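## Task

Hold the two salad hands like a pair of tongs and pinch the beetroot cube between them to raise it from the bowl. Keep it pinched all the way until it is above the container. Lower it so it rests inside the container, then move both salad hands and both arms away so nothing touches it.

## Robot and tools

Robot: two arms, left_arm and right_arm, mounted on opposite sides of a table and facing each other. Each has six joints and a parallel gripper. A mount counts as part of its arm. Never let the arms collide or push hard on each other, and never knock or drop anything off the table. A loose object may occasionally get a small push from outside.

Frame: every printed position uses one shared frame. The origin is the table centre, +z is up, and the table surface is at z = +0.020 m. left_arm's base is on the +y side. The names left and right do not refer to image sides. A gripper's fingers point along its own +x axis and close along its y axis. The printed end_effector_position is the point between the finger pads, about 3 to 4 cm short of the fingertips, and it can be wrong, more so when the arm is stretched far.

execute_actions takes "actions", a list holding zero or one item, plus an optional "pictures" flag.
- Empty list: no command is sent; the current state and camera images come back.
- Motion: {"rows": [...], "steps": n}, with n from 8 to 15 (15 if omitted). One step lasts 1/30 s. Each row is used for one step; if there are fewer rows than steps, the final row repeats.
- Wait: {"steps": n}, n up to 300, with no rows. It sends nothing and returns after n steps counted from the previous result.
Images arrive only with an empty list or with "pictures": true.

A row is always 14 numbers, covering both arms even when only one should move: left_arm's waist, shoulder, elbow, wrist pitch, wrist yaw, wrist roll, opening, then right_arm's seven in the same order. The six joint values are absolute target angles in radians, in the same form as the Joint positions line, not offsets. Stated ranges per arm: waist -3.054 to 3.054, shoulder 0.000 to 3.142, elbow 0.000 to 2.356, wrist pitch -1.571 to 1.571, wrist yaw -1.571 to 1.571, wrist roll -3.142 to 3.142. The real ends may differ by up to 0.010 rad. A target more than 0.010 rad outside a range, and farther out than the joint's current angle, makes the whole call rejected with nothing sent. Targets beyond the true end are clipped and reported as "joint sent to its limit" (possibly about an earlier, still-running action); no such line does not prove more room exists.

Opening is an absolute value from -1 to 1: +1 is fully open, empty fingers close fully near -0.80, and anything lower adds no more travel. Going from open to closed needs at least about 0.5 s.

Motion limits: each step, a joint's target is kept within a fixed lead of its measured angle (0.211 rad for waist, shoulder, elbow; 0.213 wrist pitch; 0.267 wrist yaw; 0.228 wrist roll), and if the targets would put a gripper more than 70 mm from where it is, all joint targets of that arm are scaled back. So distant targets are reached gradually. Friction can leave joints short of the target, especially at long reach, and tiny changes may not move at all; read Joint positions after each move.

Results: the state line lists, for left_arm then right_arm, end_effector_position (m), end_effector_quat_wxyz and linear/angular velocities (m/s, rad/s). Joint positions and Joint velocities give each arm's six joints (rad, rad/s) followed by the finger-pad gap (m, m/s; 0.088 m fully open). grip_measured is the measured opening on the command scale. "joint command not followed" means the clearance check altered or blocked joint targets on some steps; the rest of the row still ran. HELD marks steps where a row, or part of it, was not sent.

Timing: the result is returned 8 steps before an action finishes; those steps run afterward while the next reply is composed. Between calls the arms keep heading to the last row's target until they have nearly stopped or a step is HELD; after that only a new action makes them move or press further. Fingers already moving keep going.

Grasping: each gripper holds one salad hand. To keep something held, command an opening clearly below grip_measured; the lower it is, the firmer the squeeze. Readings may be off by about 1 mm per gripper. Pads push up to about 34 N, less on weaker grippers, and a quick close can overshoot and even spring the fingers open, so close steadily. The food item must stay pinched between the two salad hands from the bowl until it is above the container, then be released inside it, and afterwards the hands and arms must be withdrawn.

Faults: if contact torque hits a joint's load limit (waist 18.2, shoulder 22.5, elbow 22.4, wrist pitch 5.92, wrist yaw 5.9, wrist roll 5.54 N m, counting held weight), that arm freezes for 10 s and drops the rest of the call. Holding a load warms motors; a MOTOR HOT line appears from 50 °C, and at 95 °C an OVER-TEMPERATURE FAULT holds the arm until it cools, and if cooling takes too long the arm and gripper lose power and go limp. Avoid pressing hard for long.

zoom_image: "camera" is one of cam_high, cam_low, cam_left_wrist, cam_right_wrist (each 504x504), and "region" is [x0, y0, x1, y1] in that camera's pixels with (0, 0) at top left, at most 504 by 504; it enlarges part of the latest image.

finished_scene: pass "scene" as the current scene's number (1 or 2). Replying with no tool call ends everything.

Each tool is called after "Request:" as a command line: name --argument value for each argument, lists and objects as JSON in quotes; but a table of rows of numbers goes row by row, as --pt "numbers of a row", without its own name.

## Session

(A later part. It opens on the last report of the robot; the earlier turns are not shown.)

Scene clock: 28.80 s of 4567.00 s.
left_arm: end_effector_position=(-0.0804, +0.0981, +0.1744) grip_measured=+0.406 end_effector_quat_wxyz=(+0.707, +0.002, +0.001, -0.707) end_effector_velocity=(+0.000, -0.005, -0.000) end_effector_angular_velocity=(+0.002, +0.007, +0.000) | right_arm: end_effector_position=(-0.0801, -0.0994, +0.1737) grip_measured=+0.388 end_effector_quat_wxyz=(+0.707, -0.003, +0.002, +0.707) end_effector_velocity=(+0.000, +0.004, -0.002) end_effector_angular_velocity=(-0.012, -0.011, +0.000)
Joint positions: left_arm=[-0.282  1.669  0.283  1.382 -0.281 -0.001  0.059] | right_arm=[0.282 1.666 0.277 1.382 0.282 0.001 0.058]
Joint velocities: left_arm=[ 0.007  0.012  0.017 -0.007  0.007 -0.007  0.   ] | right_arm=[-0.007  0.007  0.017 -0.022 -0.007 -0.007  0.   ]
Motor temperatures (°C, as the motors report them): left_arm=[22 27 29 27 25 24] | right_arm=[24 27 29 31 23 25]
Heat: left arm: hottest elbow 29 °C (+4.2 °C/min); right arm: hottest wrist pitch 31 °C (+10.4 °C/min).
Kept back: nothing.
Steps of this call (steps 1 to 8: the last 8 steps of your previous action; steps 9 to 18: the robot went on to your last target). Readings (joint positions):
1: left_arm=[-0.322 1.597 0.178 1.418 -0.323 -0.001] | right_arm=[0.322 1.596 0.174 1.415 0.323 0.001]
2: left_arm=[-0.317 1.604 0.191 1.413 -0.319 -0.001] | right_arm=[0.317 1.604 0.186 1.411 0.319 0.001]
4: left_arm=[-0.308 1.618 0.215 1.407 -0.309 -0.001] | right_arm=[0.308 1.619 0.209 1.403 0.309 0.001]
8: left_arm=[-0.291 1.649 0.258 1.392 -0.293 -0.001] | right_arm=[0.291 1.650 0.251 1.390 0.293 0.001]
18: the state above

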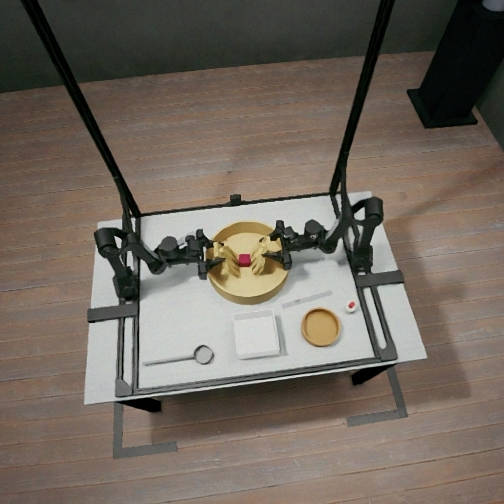

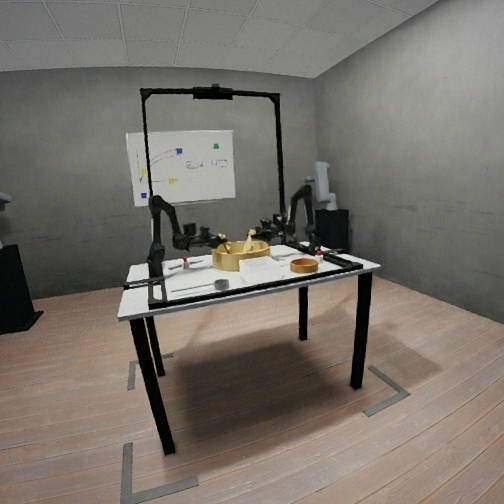

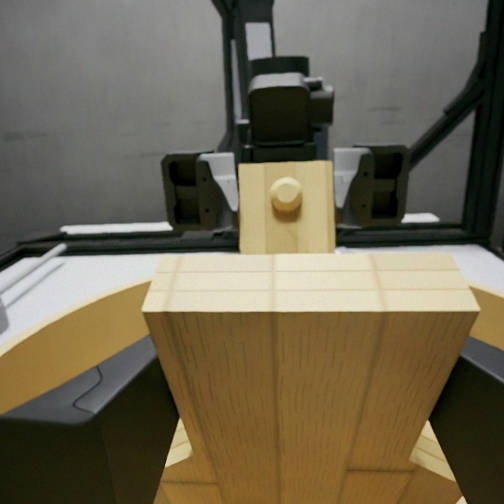

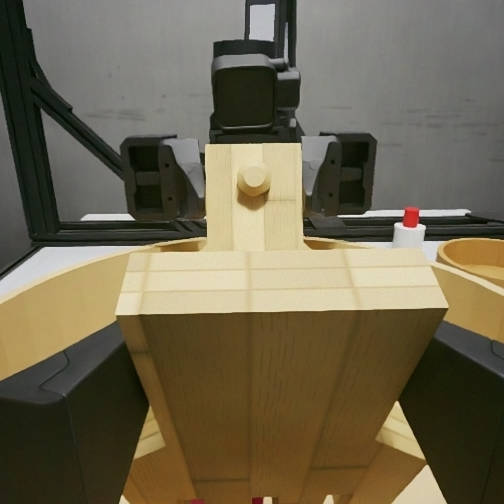

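Request:
execute_actions --actions '[{"rows":[[-0.276,1.656,0.306,1.384,-0.276,0,-1,0.276,1.656,0.306,1.386,0.276,0,-1],[-0.276,1.636,0.312,1.364,-0.276,0,-1,0.276,1.636,0.312,1.374,0.276,0,-1],[-0.276,1.617,0.318,1.34,-0.276,0,-1,0.276,1.617,0.318,1.35,0.276,0,-1],[-0.276,1.598,0.324,1.314,-0.276,0,-1,0.276,1.598,0.324,1.326,0.276,0,-1],[-0.276,1.58,0.331,1.289,-0.276,0,-1,0.276,1.58,0.331,1.301,0.276,0,-1],[-0.276,1.562,0.338,1.263,-0.276,0,-1,0.276,1.562,0.338,1.276,0.276,0,-1],[-0.276,1.544,0.345,1.238,-0.276,0,-1,0.276,1.544,0.345,1.252,0.276,0,-1],[-0.276,1.527,0.352,1.213,-0.276,0,-1,0.276,1.527,0.352,1.228,0.276,0,-1],[-0.276,1.51,0.36,1.188,-0.276,0,-1,0.276,1.51,0.36,1.203,0.276,0,-1],[-0.276,1.494,0.368,1.164,-0.276,0,-1,0.276,1.494,0.368,1.179,0.276,0,-1],[-0.276,1.478,0.376,1.14,-0.276,0,-1,0.276,1.478,0.376,1.155,0.276,0,-1],[-0.276,1.463,0.384,1.117,-0.276,0,-1,0.276,1.463,0.384,1.132,0.276,0,-1],[-0.276,1.448,0.392,1.094,-0.276,0,-1,0.276,1.448,0.392,1.109,0.276,0,-1],[-0.276,1.434,0.4,1.071,-0.276,0,-1,0.276,1.434,0.4,1.086,0.276,0,-1],[-0.276,1.421,0.409,1.049,-0.276,0,-1,0.276,1.421,0.409,1.064,0.276,0,-1]]}]'

Request:
execute_actions --actions '[{"rows":[[-0.276,1.406,0.42,1.023,-0.276,0,-1,0.276,1.406,0.42,1.038,0.276,0,-1],[-0.276,1.392,0.431,0.998,-0.276,0,-1,0.276,1.392,0.431,1.013,0.276,0,-1],[-0.276,1.378,0.443,0.972,-0.276,0,-1,0.276,1.378,0.443,0.987,0.276,0,-1],[-0.276,1.365,0.455,0.947,-0.276,0,-1,0.276,1.365,0.455,0.962,0.276,0,-1],[-0.276,1.352,0.467,0.922,-0.276,0,-1,0.276,1.352,0.467,0.937,0.276,0,-1],[-0.276,1.34,0.479,0.898,-0.276,0,-1,0.276,1.34,0.479,0.913,0.276,0,-1],[-0.276,1.329,0.491,0.875,-0.276,0,-1,0.276,1.329,0.491,0.89,0.276,0,-1],[-0.276,1.318,0.504,0.851,-0.276,0,-1,0.276,1.318,0.504,0.866,0.276,0,-1],[-0.276,1.308,0.517,0.828,-0.276,0,-1,0.276,1.308,0.517,0.843,0.276,0,-1],[-0.26,1.298,0.53,0.805,-0.26,0,-1,0.26,1.298,0.53,0.82,0.26,0,-1],[-0.235,1.289,0.543,0.783,-0.235,0,-1,0.235,1.289,0.543,0.798,0.235,0,-1],[-0.206,1.28,0.556,0.761,-0.206,0,-1,0.206,1.28,0.556,0.776,0.206,0,-1]],"steps":12}]'

Request:
execute_actions --actions '[{"rows":[[-0.18,1.274,0.565,0.747,-0.18,0,-1,0.18,1.274,0.565,0.762,0.18,0,-1],[-0.15,1.267,0.574,0.732,-0.15,0,-1,0.15,1.267,0.574,0.747,0.15,0,-1],[-0.12,1.26,0.583,0.717,-0.12,0,-1,0.12,1.26,0.583,0.732,0.12,0,-1],[-0.09,1.254,0.592,0.702,-0.09,0,-1,0.09,1.254,0.592,0.717,0.09,0,-1],[-0.06,1.248,0.601,0.687,-0.06,0,-1,0.06,1.248,0.601,0.702,0.06,0,-1],[-0.03,1.242,0.61,0.672,-0.03,0,-1,0.03,1.242,0.61,0.687,0.03,0,-1],[0,1.237,0.618,0.657,0,0,-1,0,1.237,0.618,0.672,0,0,-1],[0.03,1.242,0.62,0.658,0.03,0,-1,-0.03,1.242,0.62,0.673,-0.03,0,-1],[0.06,1.248,0.622,0.659,0.06,0,-1,-0.06,1.248,0.622,0.674,-0.06,0,-1],[0.09,1.255,0.625,0.661,0.09,0,-1,-0.09,1.255,0.625,0.676,-0.09,0,-1],[0.125,1.263,0.629,0.663,0.125,0,-1,-0.125,1.263,0.629,0.678,-0.125,0,-1],[0.155,1.271,0.633,0.665,0.155,0,-1,-0.155,1.271,0.633,0.68,-0.155,0,-1],[0.19,1.28,0.638,0.668,0.19,0,-1,-0.19,1.28,0.638,0.683,-0.19,0,-1],[0.22,1.289,0.644,0.671,0.22,0,-1,-0.22,1.289,0.644,0.686,-0.22,0,-1],[0.25,1.299,0.65,0.674,0.25,0,-1,-0.25,1.299,0.65,0.689,-0.25,0,-1]]}]' --pictures true

Request:
execute_actions --actions '[{"rows":[[0.275,1.308,0.657,0.677,0.275,0,-1,-0.275,1.308,0.657,0.692,-0.275,0,-1],[0.3,1.318,0.664,0.68,0.3,0,-1,-0.3,1.318,0.664,0.695,-0.3,0,-1],[0.325,1.328,0.671,0.683,0.325,0,-1,-0.325,1.328,0.671,0.698,-0.325,0,-1],[0.35,1.339,0.679,0.686,0.35,0,-1,-0.35,1.339,0.679,0.701,-0.35,0,-1],[0.375,1.351,0.688,0.689,0.375,0,-1,-0.375,1.351,0.688,0.704,-0.375,0,-1],[0.4,1.364,0.698,0.692,0.4,0,-1,-0.4,1.364,0.698,0.707,-0.4,0,-1],[0.425,1.378,0.708,0.696,0.425,0,-1,-0.425,1.378,0.708,0.711,-0.425,0,-1],[0.45,1.393,0.719,0.699,0.45,0,-1,-0.45,1.393,0.719,0.714,-0.45,0,-1],[0.475,1.408,0.731,0.703,0.475,0,-1,-0.475,1.408,0.731,0.718,-0.475,0,-1],[0.5,1.424,0.743,0.707,0.5,0,-1,-0.5,1.424,0.743,0.721,-0.5,0,-1],[0.52,1.438,0.756,0.709,0.52,0,-1,-0.52,1.438,0.756,0.723,-0.52,0,-1],[0.54,1.453,0.769,0.712,0.54,0,-1,-0.54,1.453,0.769,0.725,-0.54,0,-1],[0.565,1.473,0.786,0.715,0.565,0,-1,-0.565,1.473,0.786,0.728,-0.565,0,-1],[0.585,1.49,0.801,0.718,0.585,0,-1,-0.585,1.49,0.801,0.73,-0.585,0,-1],[0.605,1.507,0.816,0.72,0.605,0,-1,-0.605,1.507,0.816,0.732,-0.605,0,-1]]}]'

Request:
execute_actions --actions '[{"rows":[[0.625,1.525,0.832,0.722,0.625,0,-1,-0.625,1.525,0.832,0.733,-0.625,0,-1],[0.643,1.542,0.848,0.723,0.643,0,-1,-0.643,1.542,0.848,0.734,-0.643,0,-1],[0.661,1.559,0.865,0.724,0.661,0,-1,-0.661,1.559,0.865,0.735,-0.661,0,-1],[0.679,1.577,0.883,0.725,0.679,0,-1,-0.679,1.577,0.883,0.735,-0.679,0,-1],[0.697,1.596,0.902,0.725,0.697,0,-1,-0.697,1.596,0.902,0.735,-0.697,0,-1],[0.715,1.616,0.922,0.725,0.715,0,-1,-0.715,1.616,0.922,0.735,-0.715,0,-1],[0.732,1.637,0.943,0.725,0.733,0,-1,-0.732,1.637,0.943,0.735,-0.733,0,-1],[0.747,1.658,0.964,0.725,0.75,0,-1,-0.747,1.658,0.964,0.735,-0.75,0,-1],[0.758,1.674,0.981,0.725,0.76,0,-1,-0.758,1.674,0.981,0.735,-0.76,0,-1],[0.768,1.69,0.998,0.725,0.77,0,-1,-0.768,1.69,0.998,0.735,-0.77,0,-1]]}]'

Request:
execute_actions --actions '[{"steps":15}]' --pictures true

Request:
zoom_image --camera "cam_low" --region '[190, 190, 330, 290]'

Scene clock: 33.10 s of 4567.00 s.
left_arm: end_effector_position=(-0.0812, +0.0945, +0.1840) grip_measured=+0.406 end_effector_quat_wxyz=(+0.707, +0.002, +0.002, -0.707) end_effector_velocity=(-0.003, -0.011, +0.084) end_effector_angular_velocity=(-0.007, +0.009, -0.005) | right_arm: end_effector_position=(-0.0805, -0.0961, +0.1806) grip_measured=+0.388 end_effector_quat_wxyz=(+0.707, -0.006, +0.003, +0.707) end_effector_velocity=(-0.001, +0.004, +0.063) end_effector_angular_velocity=(-0.040, -0.019, +0.005)
Joint positions: left_arm=[-0.28   1.616  0.307  1.303 -0.279 -0.     0.059] | right_arm=[0.28  1.621 0.299 1.308 0.28  0.    0.058]
Joint velocities: left_arm=[ 0.002 -0.486  0.144 -0.623  0.007 -0.007  0.   ] | right_arm=[-0.002 -0.452  0.1   -0.593 -0.007 -0.007  0.   ]
Motor temperatures (°C, as the motors report them): left_arm=[22 27 30 27 25 24] | right_arm=[24 27 29 31 23 25]
Heat: left arm: hottest elbow 30 °C (+5.4 °C/min); right arm: hottest wrist pitch 31 °C (+9.1 °C/min).
Steps of this call (steps 1 to 15: the robot went on to your last target; steps 16 to 122: nothing new was sent; steps 123 to 129: the first 7 steps of this action). Readings (joint positions):
123: left_arm=[-0.280 1.672 0.289 1.381 -0.280 -0.001] | right_arm=[0.280 1.670 0.284 1.381 0.281 0.001]
124: left_arm=[-0.280 1.671 0.290 1.378 -0.280 -0.000] | right_arm=[0.280 1.670 0.285 1.380 0.281 0.001]
126: left_arm=[-0.280 1.657 0.295 1.355 -0.280 -0.000] | right_arm=[0.280 1.658 0.290 1.359 0.280 0.000]
129: the state above

Scene clock: 33.50 s of 4567.00 s.
left_arm: end_effector_position=(-0.0838, +0.0880, +0.2262) grip_measured=+0.406 end_effector_quat_wxyz=(+0.705, -0.002, -0.001, -0.709) end_effector_velocity=(-0.007, -0.018, +0.109) end_effector_angular_velocity=(+0.016, +0.003, -0.000) | right_arm: end_effector_position=(-0.0814, -0.0902, +0.2158) grip_measured=+0.389 end_effector_quat_wxyz=(+0.708, -0.010, +0.005, +0.706) end_effector_velocity=(-0.005, +0.023, +0.111) end_effector_angular_velocity=(+0.002, -0.006, +0.000)
Joint positions: left_arm=[-0.28   1.427  0.4    1.031 -0.274 -0.001  0.059] | right_arm=[ 0.278  1.438  0.381  1.035  0.28  -0.001  0.058]
Joint velocities: left_arm=[-0.007 -0.422  0.3   -0.74  -0.007 -0.007  0.   ] | right_arm=[-0.007 -0.422  0.305 -0.725 -0.007 -0.007 -0.   ]
Motor temperatures (°C, as the motors report them): left_arm=[22 27 30 28 25 24] | right_arm=[24 27 29 31 23 25]
Heat: left arm: hottest elbow 30 °C (+5.4 °C/min); right arm: hottest wrist pitch 31 °C (+9.0 °C/min).
Steps of this call (steps 1 to 8: the last 8 steps of your previous action; steps 9 to 12: the first 4 steps of this action). Readings (joint positions):
9: left_arm=[-0.280 1.470 0.372 1.104 -0.275 -0.001] | right_arm=[0.279 1.481 0.354 1.107 0.280 -0.001]
10: left_arm=[-0.280 1.456 0.380 1.080 -0.275 -0.001] | right_arm=[0.278 1.467 0.363 1.083 0.280 -0.001]
12: the state above

Scene clock: 34.00 s of 4567.00 s.
left_arm: end_effector_position=(-0.0473, +0.0732, +0.2819) grip_measured=+0.405 end_effector_quat_wxyz=(+0.703, -0.001, -0.000, -0.711) end_effector_velocity=(+0.195, -0.026, +0.103) end_effector_angular_velocity=(-0.041, +0.025, -0.005) | right_arm: end_effector_position=(-0.0444, -0.0738, +0.2747) grip_measured=+0.389 end_effector_quat_wxyz=(+0.708, -0.005, +0.003, +0.707) end_effector_velocity=(+0.216, +0.027, +0.081) end_effector_angular_velocity=(-0.033, +0.013, -0.078)
Joint positions: left_arm=[-0.11   1.272  0.565  0.708 -0.099 -0.002  0.059] | right_arm=[ 0.105  1.279  0.551  0.716  0.106 -0.001  0.058]
Joint velocities: left_arm=[ 0.838 -0.203  0.286 -0.447  0.842 -0.022 -0.   ] | right_arm=[-0.877 -0.193  0.266 -0.491 -0.799  0.007 -0.001]
Motor temperatures (°C, as the motors report them): left_arm=[22 27 30 28 25 24] | right_arm=[24 27 29 31 23 25]
Heat: left arm: hottest elbow 30 °C (+5.3 °C/min); right arm: hottest wrist pitch 31 °C (+8.8 °C/min).
Steps of this call (steps 1 to 8: the last 8 steps of your previous action; steps 9 to 15: the first 7 steps of this action). Readings (joint positions):
9: left_arm=[-0.254 1.317 0.506 0.816 -0.238 -0.002] | right_arm=[0.251 1.325 0.491 0.824 0.241 -0.001]
10: left_arm=[-0.237 1.309 0.517 0.796 -0.221 -0.002] | right_arm=[0.233 1.316 0.502 0.804 0.223 -0.001]
12: left_arm=[-0.191 1.293 0.537 0.758 -0.177 -0.002] | right_arm=[0.188 1.300 0.523 0.767 0.180 -0.001]
15: the state above

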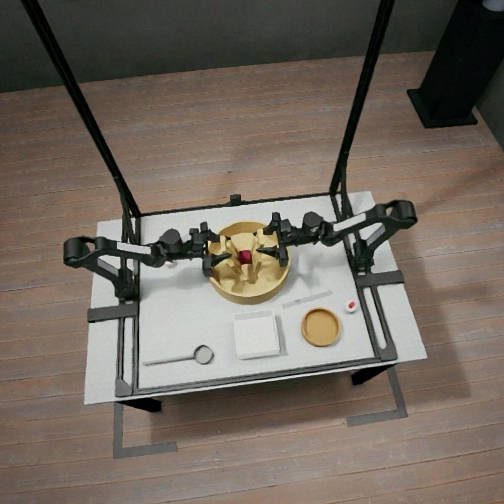

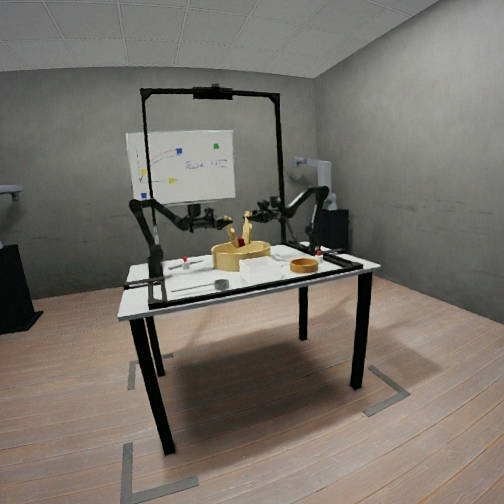

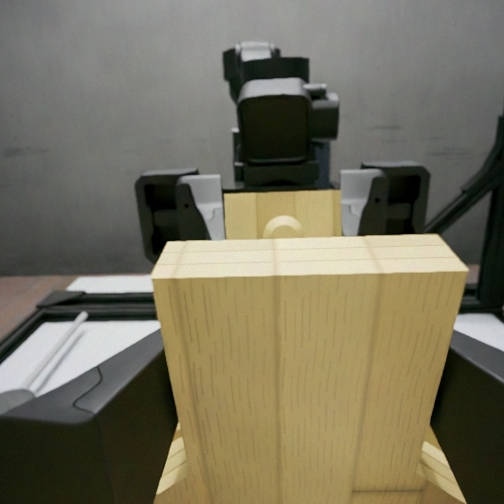

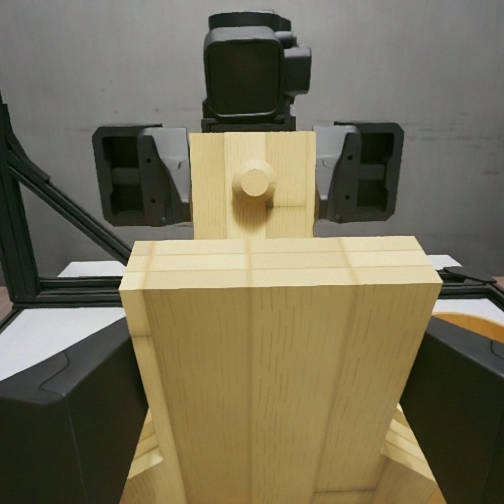

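Scene clock: 34.50 s of 4567.00 s.
left_arm: end_effector_position=(+0.0608, +0.0663, +0.2926) grip_measured=+0.405 end_effector_quat_wxyz=(+0.706, +0.000, +0.002, -0.709) end_effector_velocity=(+0.208, -0.010, -0.011) end_effector_angular_velocity=(+0.043, +0.039, -0.005) | right_arm: end_effector_position=(+0.0646, -0.0677, +0.2878) grip_measured=+0.389 end_effector_quat_wxyz=(+0.711, -0.002, +0.003, +0.703) end_effector_velocity=(+0.211, +0.007, +0.001) end_effector_angular_velocity=(-0.000, -0.001, -0.005)
Joint positions: left_arm=[ 0.326  1.332  0.658  0.671  0.33  -0.002  0.059] | right_arm=[-0.334  1.336  0.645  0.684 -0.322 -0.001  0.058]
Joint velocities: left_arm=[ 0.764  0.339  0.242  0.051  0.769 -0.022  0.   ] | right_arm=[-0.774  0.33   0.247  0.081 -0.769 -0.007 -0.   ]
Motor temperatures (°C, as the motors report them): left_arm=[22 28 30 28 25 24] | right_arm=[24 27 29 32 23 25]
Heat: left arm: hottest elbow 30 °C (+5.2 °C/min); right arm: hottest wrist pitch 32 °C (+10.4 °C/min).
Steps of this call (steps 1 to 8: the last 8 steps of your previous action; steps 9 to 15: the first 7 steps of this action). Readings (joint positions):
9: left_arm=[0.161 1.276 0.618 0.665 0.169 -0.002] | right_arm=[-0.169 1.280 0.603 0.673 -0.159 -0.001]
10: left_arm=[0.191 1.283 0.624 0.665 0.197 -0.002] | right_arm=[-0.199 1.287 0.610 0.673 -0.187 -0.001]
12: left_arm=[0.247 1.300 0.637 0.665 0.251 -0.002] | right_arm=[-0.255 1.305 0.623 0.677 -0.243 -0.001]
15: the state above

Scene clock: 35.00 s of 4567.00 s.
left_arm: end_effector_position=(+0.1715, +0.0622, +0.2940) grip_measured=+0.405 end_effector_quat_wxyz=(+0.707, -0.001, -0.001, -0.708) end_effector_velocity=(+0.228, -0.008, +0.003) end_effector_angular_velocity=(-0.012, -0.019, +0.010) | right_arm: end_effector_position=(+0.1757, -0.0643, +0.2905) grip_measured=+0.389 end_effector_quat_wxyz=(+0.713, -0.000, -0.001, +0.701) end_effector_velocity=(+0.228, +0.005, +0.002) end_effector_angular_velocity=(+0.005, -0.012, -0.000)
Joint positions: left_arm=[ 0.664  1.562  0.857  0.708  0.666 -0.002  0.059] | right_arm=[-0.672  1.566  0.847  0.72  -0.656 -0.001  0.058]
Joint velocities: left_arm=[0.559 0.554 0.549 0.022 0.549 0.007 0.   ] | right_arm=[-0.564  0.554  0.554  0.007 -0.564 -0.007  0.   ]
Motor temperatures (°C, as the motors report them): left_arm=[22 28 30 28 25 24] | right_arm=[24 27 29 32 23 25]
Heat: left arm: hottest elbow 30 °C (+5.1 °C/min); right arm: hottest wrist pitch 32 °C (+10.3 °C/min).
Steps of this call (steps 1 to 8: the last 8 steps of your previous action; steps 9 to 15: the first 7 steps of this action). Readings (joint positions):
9: left_arm=[0.544 1.459 0.761 0.698 0.546 -0.002] | right_arm=[-0.552 1.463 0.750 0.711 -0.537 -0.001]
10: left_arm=[0.565 1.475 0.775 0.700 0.567 -0.002] | right_arm=[-0.573 1.479 0.764 0.713 -0.559 -0.001]
12: left_arm=[0.607 1.509 0.806 0.704 0.608 -0.002] | right_arm=[-0.615 1.513 0.795 0.717 -0.599 -0.001]
15: the state above

Scene clock: 35.50 s of 4567.00 s.
left_arm: end_effector_position=(+0.2183, +0.0610, +0.2944) grip_measured=+0.405 end_effector_quat_wxyz=(+0.707, -0.001, -0.005, -0.707) end_effector_velocity=(+0.005, -0.001, -0.000) end_effector_angular_velocity=(+0.009, +0.001, +0.000) | right_arm: end_effector_position=(+0.2220, -0.0630, +0.2905) grip_measured=+0.388 end_effector_quat_wxyz=(+0.713, -0.000, -0.004, +0.701) end_effector_velocity=(+0.005, -0.000, +0.000) end_effector_angular_velocity=(-0.002, -0.006, +0.019)
Joint positions: left_arm=[ 0.769  1.681  0.978  0.713  0.768 -0.002  0.059] | right_arm=[-0.776  1.685  0.968  0.724 -0.76  -0.001  0.058]
Joint velocities: left_arm=[ 0.007  0.012  0.022 -0.022  0.007  0.007 -0.001] | right_arm=[-0.017  0.017  0.022 -0.007 -0.037 -0.007 -0.   ]
Motor temperatures (°C, as the motors report them): left_arm=[22 28 30 28 25 24] | right_arm=[24 27 29 32 23 25]
Heat: left arm: hottest elbow 30 °C (+5.1 °C/min); right arm: hottest wrist pitch 32 °C (+10.1 °C/min).
Kept back: nothing.
Steps of this call (steps 1 to 8: the last 8 steps of your previous action; steps 9 to 15: the robot went on to your last target). Readings (joint positions):
1: left_arm=[0.683 1.581 0.876 0.709 0.684 -0.002] | right_arm=[-0.691 1.585 0.866 0.721 -0.675 -0.001]
2: left_arm=[0.700 1.600 0.895 0.710 0.701 -0.002] | right_arm=[-0.709 1.604 0.885 0.721 -0.692 -0.001]
4: left_arm=[0.732 1.635 0.931 0.711 0.728 -0.002] | right_arm=[-0.739 1.639 0.921 0.722 -0.718 -0.001]
8: left_arm=[0.763 1.671 0.966 0.713 0.752 -0.002] | right_arm=[-0.768 1.674 0.956 0.724 -0.745 -0.001]
15: the state above

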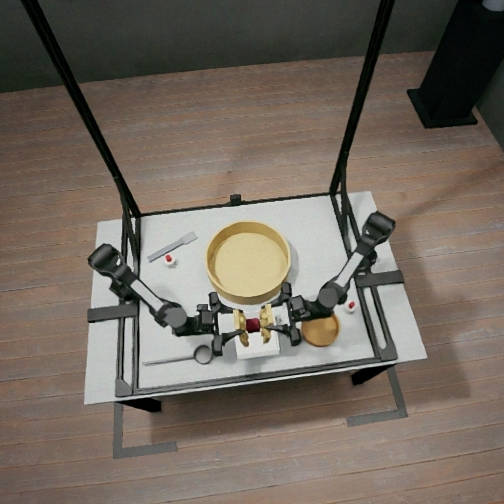

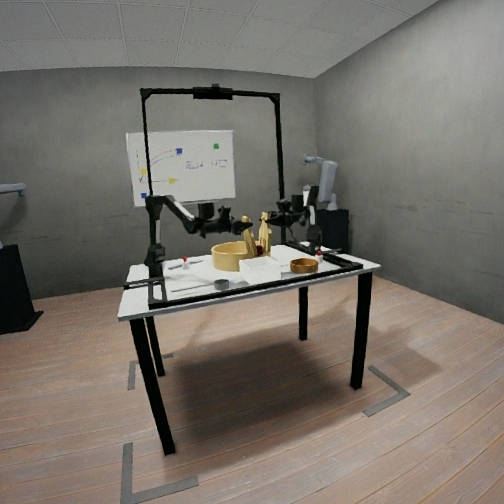

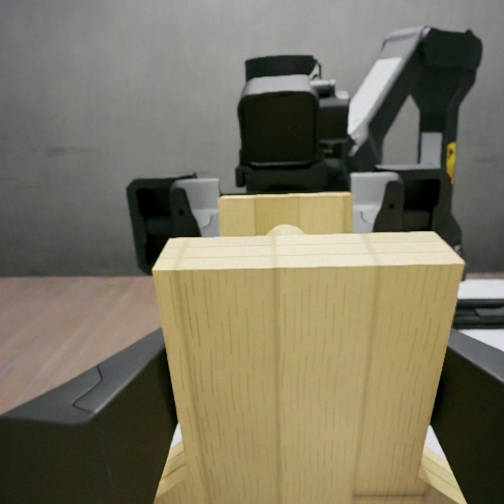

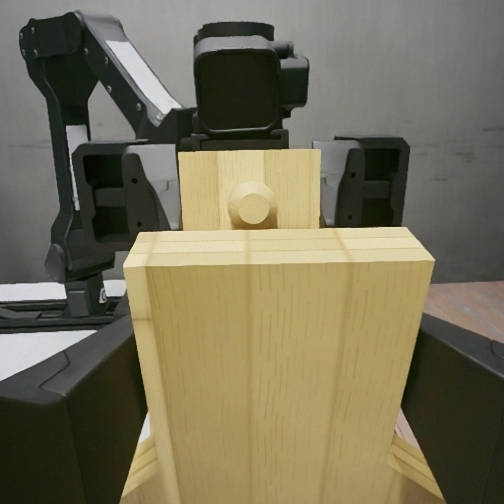

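Region (190, 190, 330, 290) of cam_low's 504x504 image, scaled by 3.600, with more detail than that image has; it fills the top 360 rows of this view, and the rest is white.

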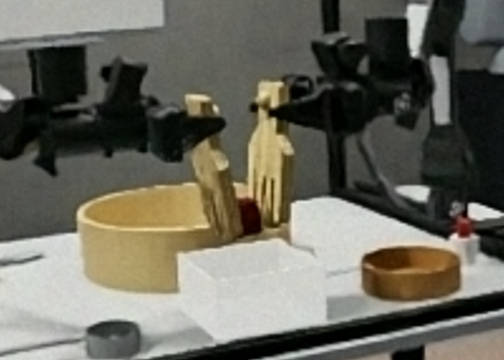

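Request:
execute_actions --actions '[{"rows":[[0.768,1.699,0.98,0.745,0.77,0,-1,-0.768,1.699,0.98,0.752,-0.77,0,-1],[0.768,1.708,0.972,0.763,0.77,0,-1,-0.768,1.708,0.972,0.769,-0.77,0,-1],[0.768,1.718,0.965,0.781,0.77,0,-1,-0.768,1.718,0.965,0.786,-0.77,0,-1],[0.768,1.728,0.958,0.799,0.77,0,-1,-0.768,1.728,0.958,0.804,-0.77,0,-1],[0.768,1.738,0.951,0.817,0.77,0,-1,-0.768,1.738,0.951,0.822,-0.77,0,-1],[0.768,1.748,0.944,0.835,0.77,0,-1,-0.768,1.748,0.944,0.84,-0.77,0,-1],[0.768,1.758,0.937,0.853,0.77,0,-1,-0.768,1.758,0.937,0.858,-0.77,0,-1],[0.768,1.769,0.93,0.872,0.77,0,-1,-0.768,1.769,0.93,0.877,-0.77,0,-1],[0.768,1.78,0.924,0.89,0.77,0,-1,-0.768,1.78,0.924,0.895,-0.77,0,-1],[0.768,1.791,0.918,0.908,0.77,0,-1,-0.768,1.791,0.918,0.913,-0.77,0,-1],[0.768,1.802,0.912,0.926,0.77,0,-1,-0.768,1.802,0.912,0.931,-0.77,0,-1],[0.768,1.813,0.906,0.944,0.77,0,-1,-0.768,1.813,0.906,0.949,-0.77,0,-1],[0.768,1.825,0.9,0.963,0.77,0,-1,-0.768,1.825,0.9,0.968,-0.77,0,-1],[0.768,1.837,0.895,0.981,0.77,0,-1,-0.768,1.837,0.895,0.986,-0.77,0,-1],[0.768,1.849,0.89,0.999,0.77,0,-1,-0.768,1.849,0.89,1.004,-0.77,0,-1]]}]'

Request:
execute_actions --actions '[{"rows":[[0.768,1.862,0.886,1.017,0.77,0,-1,-0.768,1.862,0.886,1.022,-0.77,0,-1],[0.768,1.875,0.882,1.035,0.77,0,-1,-0.768,1.875,0.882,1.04,-0.77,0,-1],[0.768,1.888,0.879,1.053,0.77,0,-1,-0.768,1.888,0.879,1.058,-0.77,0,-1],[0.768,1.901,0.876,1.071,0.77,0,-1,-0.768,1.901,0.876,1.076,-0.77,0,-1],[0.768,1.915,0.873,1.089,0.77,0,-1,-0.768,1.915,0.873,1.094,-0.77,0,-1],[0.768,1.929,0.87,1.107,0.77,0,-1,-0.768,1.929,0.87,1.112,-0.77,0,-1],[0.768,1.943,0.868,1.125,0.77,0,-1,-0.768,1.943,0.868,1.13,-0.77,0,-1],[0.768,1.957,0.866,1.143,0.77,0,-1,-0.768,1.957,0.866,1.148,-0.77,0,-1],[0.768,1.971,0.864,1.161,0.77,0,-1,-0.768,1.971,0.864,1.166,-0.77,0,-1],[0.768,1.986,0.862,1.179,0.77,0,-1,-0.768,1.986,0.862,1.184,-0.77,0,-1],[0.768,2.001,0.86,1.197,0.77,0,-1,-0.768,2.001,0.86,1.202,-0.77,0,-1],[0.768,2.016,0.859,1.215,0.77,0,-1,-0.768,2.016,0.859,1.22,-0.77,0,-1],[0.768,2.031,0.858,1.233,0.77,0,-1,-0.768,2.031,0.858,1.238,-0.77,0,-1],[0.768,2.046,0.857,1.251,0.77,0,-1,-0.768,2.046,0.857,1.256,-0.77,0,-1],[0.768,2.061,0.856,1.269,0.77,0,-1,-0.768,2.061,0.856,1.274,-0.77,0,-1]]}]'

Request:
execute_actions --actions '[{"steps":18}]'

Request:
execute_actions --actions '[{"rows":[[0.8,2.025,0.81,1.269,0.8,0,-1,-0.8,2.025,0.81,1.274,-0.8,0,-1]],"steps":12}]'

Request:
execute_actions --actions '[{"rows":[[0.8,1.8,0.84,1.0,0.8,0,-1,-0.8,1.8,0.84,1.0,-0.8,0,-1]],"steps":10}]'

Request:
execute_actions --actions '[{"rows":[[0.8,1.6,0.93,0.7,0.8,0,-1,-0.8,1.6,0.93,0.7,-0.8,0,-1]]}]'

Request:
execute_actions --actions '[{"steps":12}]' --pictures true

Scene clock: 37.20 s of 4567.00 s.
left_arm: end_effector_position=(+0.2214, +0.0596, +0.2871) grip_measured=+0.405 end_effector_quat_wxyz=(+0.708, -0.001, -0.018, -0.706) end_effector_velocity=(+0.010, -0.006, -0.110) end_effector_angular_velocity=(+0.009, +0.016, -0.000) | right_arm: end_effector_position=(+0.2251, -0.0605, +0.2845) grip_measured=+0.389 end_effector_quat_wxyz=(+0.712, -0.000, -0.017, +0.702) end_effector_velocity=(+0.010, +0.007, -0.106) end_effector_angular_velocity=(-0.002, -0.005, -0.010)
Joint positions: left_arm=[ 0.773  1.715  0.964  0.787  0.771 -0.002  0.059] | right_arm=[-0.778  1.72   0.962  0.792 -0.763 -0.001  0.058]
Joint velocities: left_arm=[ 0.007  0.252 -0.193  0.432  0.007 -0.007 -0.   ] | right_arm=[-0.002  0.252 -0.183  0.432  0.007 -0.007 -0.   ]
Motor temperatures (°C, as the motors report them): left_arm=[22 28 31 29 25 24] | right_arm=[24 27 30 32 24 25]
Heat: left arm: hottest elbow 31 °C (+6.5 °C/min); right arm: hottest wrist pitch 32 °C (+9.7 °C/min).
Steps of this call (steps 1 to 15: the robot went on to your last target; steps 16 to 44: nothing new was sent; steps 45 to 51: the first 7 steps of this action). Readings (joint positions):
45: left_arm=[0.770 1.684 0.983 0.716 0.770 -0.002] | right_arm=[-0.777 1.688 0.973 0.726 -0.763 -0.001]
46: left_arm=[0.771 1.686 0.982 0.721 0.771 -0.002] | right_arm=[-0.777 1.690 0.973 0.731 -0.763 -0.001]
48: left_arm=[0.771 1.694 0.979 0.744 0.771 -0.002] | right_arm=[-0.778 1.699 0.973 0.751 -0.763 -0.001]
51: the state above

Scene clock: 37.70 s of 4567.00 s.
left_arm: end_effector_position=(+0.2237, +0.0557, +0.2250) grip_measured=+0.405 end_effector_quat_wxyz=(+0.704, -0.002, -0.017, -0.710) end_effector_velocity=(+0.001, -0.008, -0.115) end_effector_angular_velocity=(-0.022, -0.030, -0.039) | right_arm: end_effector_position=(+0.2274, -0.0570, +0.2234) grip_measured=+0.389 end_effector_quat_wxyz=(+0.709, +0.001, -0.018, +0.705) end_effector_velocity=(+0.001, +0.007, -0.109) end_effector_angular_velocity=(+0.038, -0.077, +0.048)
Joint positions: left_arm=[ 0.772  1.886  0.878  1.047  0.779 -0.006  0.059] | right_arm=[-0.778  1.891  0.877  1.052 -0.771  0.002  0.058]
Joint velocities: left_arm=[-0.002  0.383 -0.105  0.52   0.037  0.007  0.   ] | right_arm=[-0.002  0.383 -0.095  0.535 -0.051 -0.037 -0.   ]
Motor temperatures (°C, as the motors report them): left_arm=[22 28 31 29 25 24] | right_arm=[24 28 30 32 24 25]
Heat: left arm: hottest elbow 31 °C (+6.4 °C/min); right arm: hottest wrist pitch 32 °C (+9.5 °C/min).
Steps of this call (steps 1 to 8: the last 8 steps of your previous action; steps 9 to 15: the first 7 steps of this action). Readings (joint positions):
9: left_arm=[0.773 1.814 0.903 0.939 0.771 -0.002] | right_arm=[-0.778 1.818 0.901 0.943 -0.764 -0.001]
10: left_arm=[0.773 1.826 0.898 0.957 0.771 -0.002] | right_arm=[-0.778 1.830 0.896 0.962 -0.764 -0.001]
12: left_arm=[0.773 1.850 0.889 0.993 0.771 -0.002] | right_arm=[-0.778 1.854 0.887 0.998 -0.766 0.000]
15: the state above

Scene clock: 38.30 s of 4567.00 s.
left_arm: end_effector_position=(+0.2234, +0.0520, +0.1808) grip_measured=+0.405 end_effector_quat_wxyz=(+0.701, -0.004, -0.025, -0.712) end_effector_velocity=(-0.001, -0.002, +0.002) end_effector_angular_velocity=(-0.027, -0.018, -0.000) | right_arm: end_effector_position=(+0.2268, -0.0534, +0.1810) grip_measured=+0.388 end_effector_quat_wxyz=(+0.705, +0.002, -0.028, +0.708) end_effector_velocity=(-0.003, -0.000, -0.001) end_effector_angular_velocity=(+0.019, -0.026, +0.009)
Joint positions: left_arm=[ 0.767  2.048  0.851  1.254  0.782 -0.009  0.059] | right_arm=[-0.773  2.051  0.853  1.259 -0.778  0.006  0.058]
Joint velocities: left_arm=[-0.007  0.017  0.002  0.051 -0.007 -0.007 -0.   ] | right_arm=[ 0.002  0.017 -0.007  0.051 -0.007 -0.007 -0.   ]
Motor temperatures (°C, as the motors report them): left_arm=[22 28 31 29 25 24] | right_arm=[24 28 30 32 24 25]
Heat: left arm: hottest elbow 31 °C (+6.3 °C/min); right arm: hottest wrist pitch 32 °C (+9.4 °C/min).
Kept back: nothing.
Steps of this call (steps 1 to 8: the last 8 steps of your previous action; steps 9 to 18: the robot went on to your last target). Readings (joint positions):
1: left_arm=[0.772 1.900 0.875 1.065 0.781 -0.006] | right_arm=[-0.778 1.905 0.874 1.070 -0.773 0.002]
2: left_arm=[0.772 1.913 0.872 1.083 0.782 -0.007] | right_arm=[-0.778 1.918 0.870 1.088 -0.774 0.002]
4: left_arm=[0.772 1.942 0.866 1.119 0.784 -0.008] | right_arm=[-0.778 1.946 0.865 1.124 -0.777 0.003]
8: left_arm=[0.770 2.000 0.857 1.191 0.785 -0.009] | right_arm=[-0.776 2.004 0.856 1.196 -0.778 0.004]
18: the state above

Scene clock: 38.43 s of 4567.00 s.
left_arm: end_effector_position=(+0.2233, +0.0575, +0.1770) grip_measured=+0.405 end_effector_quat_wxyz=(+0.702, -0.002, -0.022, -0.712) end_effector_velocity=(+0.008, +0.053, -0.000) end_effector_angular_velocity=(-0.063, +0.025, +0.007) | right_arm: end_effector_position=(+0.2258, -0.0577, +0.1792) grip_measured=+0.388 end_effector_quat_wxyz=(+0.704, +0.001, -0.029, +0.709) end_effector_velocity=(+0.001, -0.040, -0.007) end_effector_angular_velocity=(-0.046, +0.026, +0.043)
Joint positions: left_arm=[ 0.777  2.046  0.831  1.263  0.79  -0.005  0.059] | right_arm=[-0.78   2.049  0.836  1.274 -0.787  0.004  0.058]
Joint velocities: left_arm=[ 0.12  -0.022 -0.154  0.227  0.11  -0.095 -0.   ] | right_arm=[-0.095 -0.071 -0.105 -0.022 -0.139 -0.007  0.   ]
Motor temperatures (°C, as the motors report them): left_arm=[22 28 31 29 25 24] | right_arm=[24 28 30 32 24 25]
Heat: left arm: hottest elbow 31 °C (+6.2 °C/min); right arm: hottest wrist pitch 32 °C (+9.4 °C/min).
Steps of this call (steps 1 to 4: the first 4 steps of this action). Readings (joint positions):
1: left_arm=[0.767 2.049 0.848 1.256 0.783 -0.009] | right_arm=[-0.773 2.052 0.850 1.262 -0.778 0.006]
2: left_arm=[0.769 2.049 0.843 1.262 0.785 -0.006] | right_arm=[-0.774 2.052 0.845 1.269 -0.780 0.004]
4: the state above

Scene clock: 38.77 s of 4567.00 s.
left_arm: end_effector_position=(+0.2236, +0.0638, +0.1826) grip_measured=+0.405 end_effector_quat_wxyz=(+0.703, +0.000, -0.004, -0.711) end_effector_velocity=(+0.004, +0.047, +0.182) end_effector_angular_velocity=(+0.380, +0.391, +0.098) | right_arm: end_effector_position=(+0.2260, -0.0638, +0.1851) grip_measured=+0.388 end_effector_quat_wxyz=(+0.706, -0.000, -0.008, +0.708) end_effector_velocity=(-0.012, -0.050, +0.170) end_effector_angular_velocity=(-0.424, +0.422, -0.054)
Joint positions: left_arm=[ 0.789  1.989  0.817  1.18   0.8   -0.     0.059] | right_arm=[-0.792  1.988  0.822  1.183 -0.796 -0.001  0.058]
Joint velocities: left_arm=[ 0.076 -1.067 -0.002 -1.604 -0.022 -0.007 -0.001] | right_arm=[-0.061 -1.087 -0.042 -1.648 -0.007 -0.007 -0.   ]
Motor temperatures (°C, as the motors report them): left_arm=[22 28 31 29 25 24] | right_arm=[24 28 30 32 24 25]
Heat: left arm: hottest elbow 31 °C (+6.2 °C/min); right arm: hottest wrist pitch 32 °C (+9.3 °C/min).
Steps of this call (steps 1 to 8: the last 8 steps of your previous action; steps 9 to 10: the first 2 steps of this action). Readings (joint positions):
9: left_arm=[0.787 2.023 0.817 1.251 0.801 -0.002] | right_arm=[-0.791 2.023 0.823 1.255 -0.797 0.001]
10: the state above

Scene clock: 39.27 s of 4567.00 s.
left_arm: end_effector_position=(+0.2146, +0.0771, +0.2917) grip_measured=+0.405 end_effector_quat_wxyz=(+0.705, +0.000, -0.021, -0.709) end_effector_velocity=(-0.038, +0.037, +0.293) end_effector_angular_velocity=(-0.306, -0.305, +0.005) | right_arm: end_effector_position=(+0.2155, -0.0768, +0.2812) grip_measured=+0.388 end_effector_quat_wxyz=(+0.706, -0.001, -0.008, +0.708) end_effector_velocity=(-0.030, -0.030, +0.308) end_effector_angular_velocity=(+0.316, -0.331, +0.005)
Joint positions: left_arm=[0.797 1.647 0.906 0.782 0.803 0.    0.059] | right_arm=[-0.797  1.661  0.894  0.781 -0.799 -0.001  0.058]
Joint velocities: left_arm=[-0.002 -0.618  0.31  -0.491 -0.007 -0.007 -0.   ] | right_arm=[-0.002 -0.632  0.354 -0.535 -0.007 -0.007 -0.   ]
Motor temperatures (°C, as the motors report them): left_arm=[22 29 31 29 25 24] | right_arm=[24 28 30 32 24 25]
Heat: left arm: hottest elbow 31 °C (+6.1 °C/min); right arm: hottest wrist pitch 32 °C (+9.2 °C/min).
Steps of this call (steps 1 to 8: the last 8 steps of your previous action; steps 9 to 15: the first 7 steps of this action). Readings (joint positions):
9: left_arm=[0.797 1.803 0.841 0.999 0.804 -0.000] | right_arm=[-0.798 1.814 0.833 0.998 -0.797 -0.001]
10: left_arm=[0.797 1.783 0.848 0.941 0.803 -0.000] | right_arm=[-0.798 1.794 0.839 0.943 -0.797 -0.001]
12: left_arm=[0.797 1.728 0.867 0.858 0.803 -0.000] | right_arm=[-0.797 1.741 0.854 0.863 -0.799 -0.001]
15: the state above

Scene clock: 39.67 s of 4567.00 s.
left_arm: end_effector_position=(+0.2120, +0.0797, +0.3014) grip_measured=+0.405 end_effector_quat_wxyz=(+0.705, +0.000, -0.010, -0.709) end_effector_velocity=(-0.001, +0.000, -0.014) end_effector_angular_velocity=(+0.063, +0.072, +0.005) | right_arm: end_effector_position=(+0.2128, -0.0795, +0.2953) grip_measured=+0.388 end_effector_quat_wxyz=(+0.706, -0.001, -0.002, +0.708) end_effector_velocity=(-0.001, -0.001, -0.016) end_effector_angular_velocity=(-0.060, +0.054, +0.005)
Joint positions: left_arm=[0.797 1.608 0.924 0.703 0.803 0.001 0.059] | right_arm=[-0.797  1.615  0.917  0.701 -0.799 -0.001  0.058]
Joint velocities: left_arm=[-0.002 -0.007 -0.002 -0.095 -0.007 -0.007 -0.   ] | right_arm=[-0.002 -0.002 -0.007 -0.081 -0.007 -0.007 -0.   ]
Motor temperatures (°C, as the motors report them): left_arm=[22 29 31 29 25 24] | right_arm=[24 28 30 32 24 25]
Heat: left arm: hottest elbow 31 °C (+6.1 °C/min); right arm: hottest wrist pitch 32 °C (+9.1 °C/min).
Kept back: nothing.
Steps of this call (steps 1 to 8: the last 8 steps of your previous action; steps 9 to 12: the robot went on to your last target). Readings (joint positions):
1: left_arm=[0.797 1.630 0.916 0.766 0.803 0.000] | right_arm=[-0.797 1.642 0.904 0.765 -0.799 -0.001]
2: left_arm=[0.797 1.618 0.921 0.753 0.803 0.000] | right_arm=[-0.797 1.629 0.912 0.751 -0.799 -0.001]
4: left_arm=[0.797 1.609 0.924 0.731 0.803 0.000] | right_arm=[-0.797 1.617 0.917 0.729 -0.799 -0.001]
8: left_arm=[0.797 1.609 0.925 0.706 0.803 0.001] | right_arm=[-0.797 1.616 0.917 0.703 -0.799 -0.001]
12: the state above

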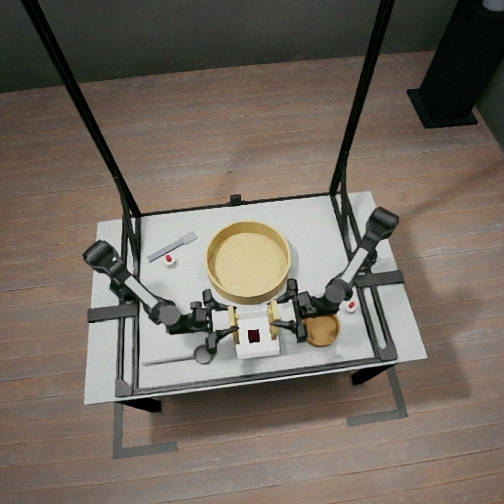

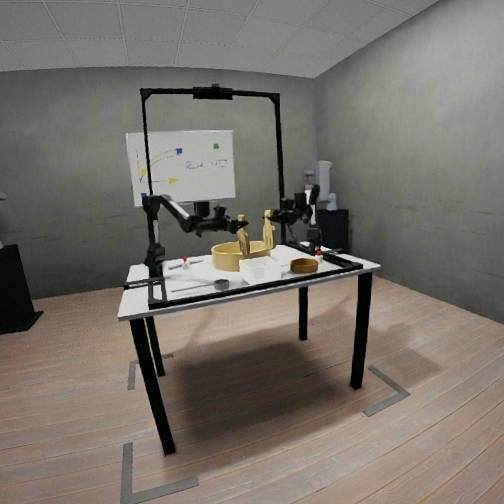

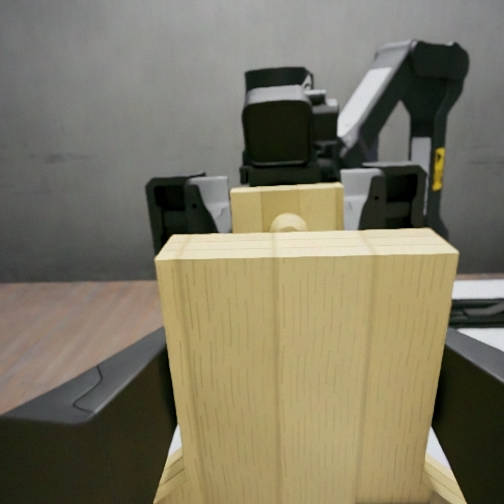

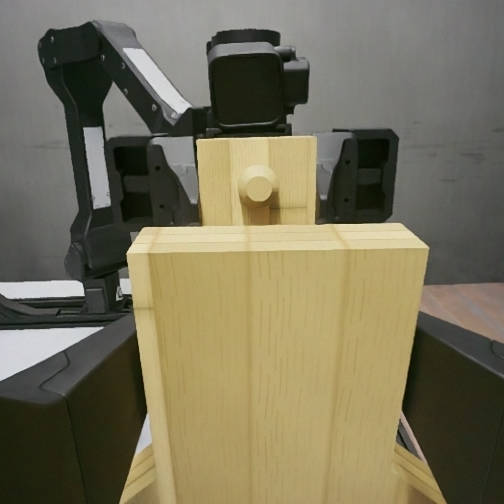

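Request:
finished_scene --scene 2

The scene is finished: the task was done.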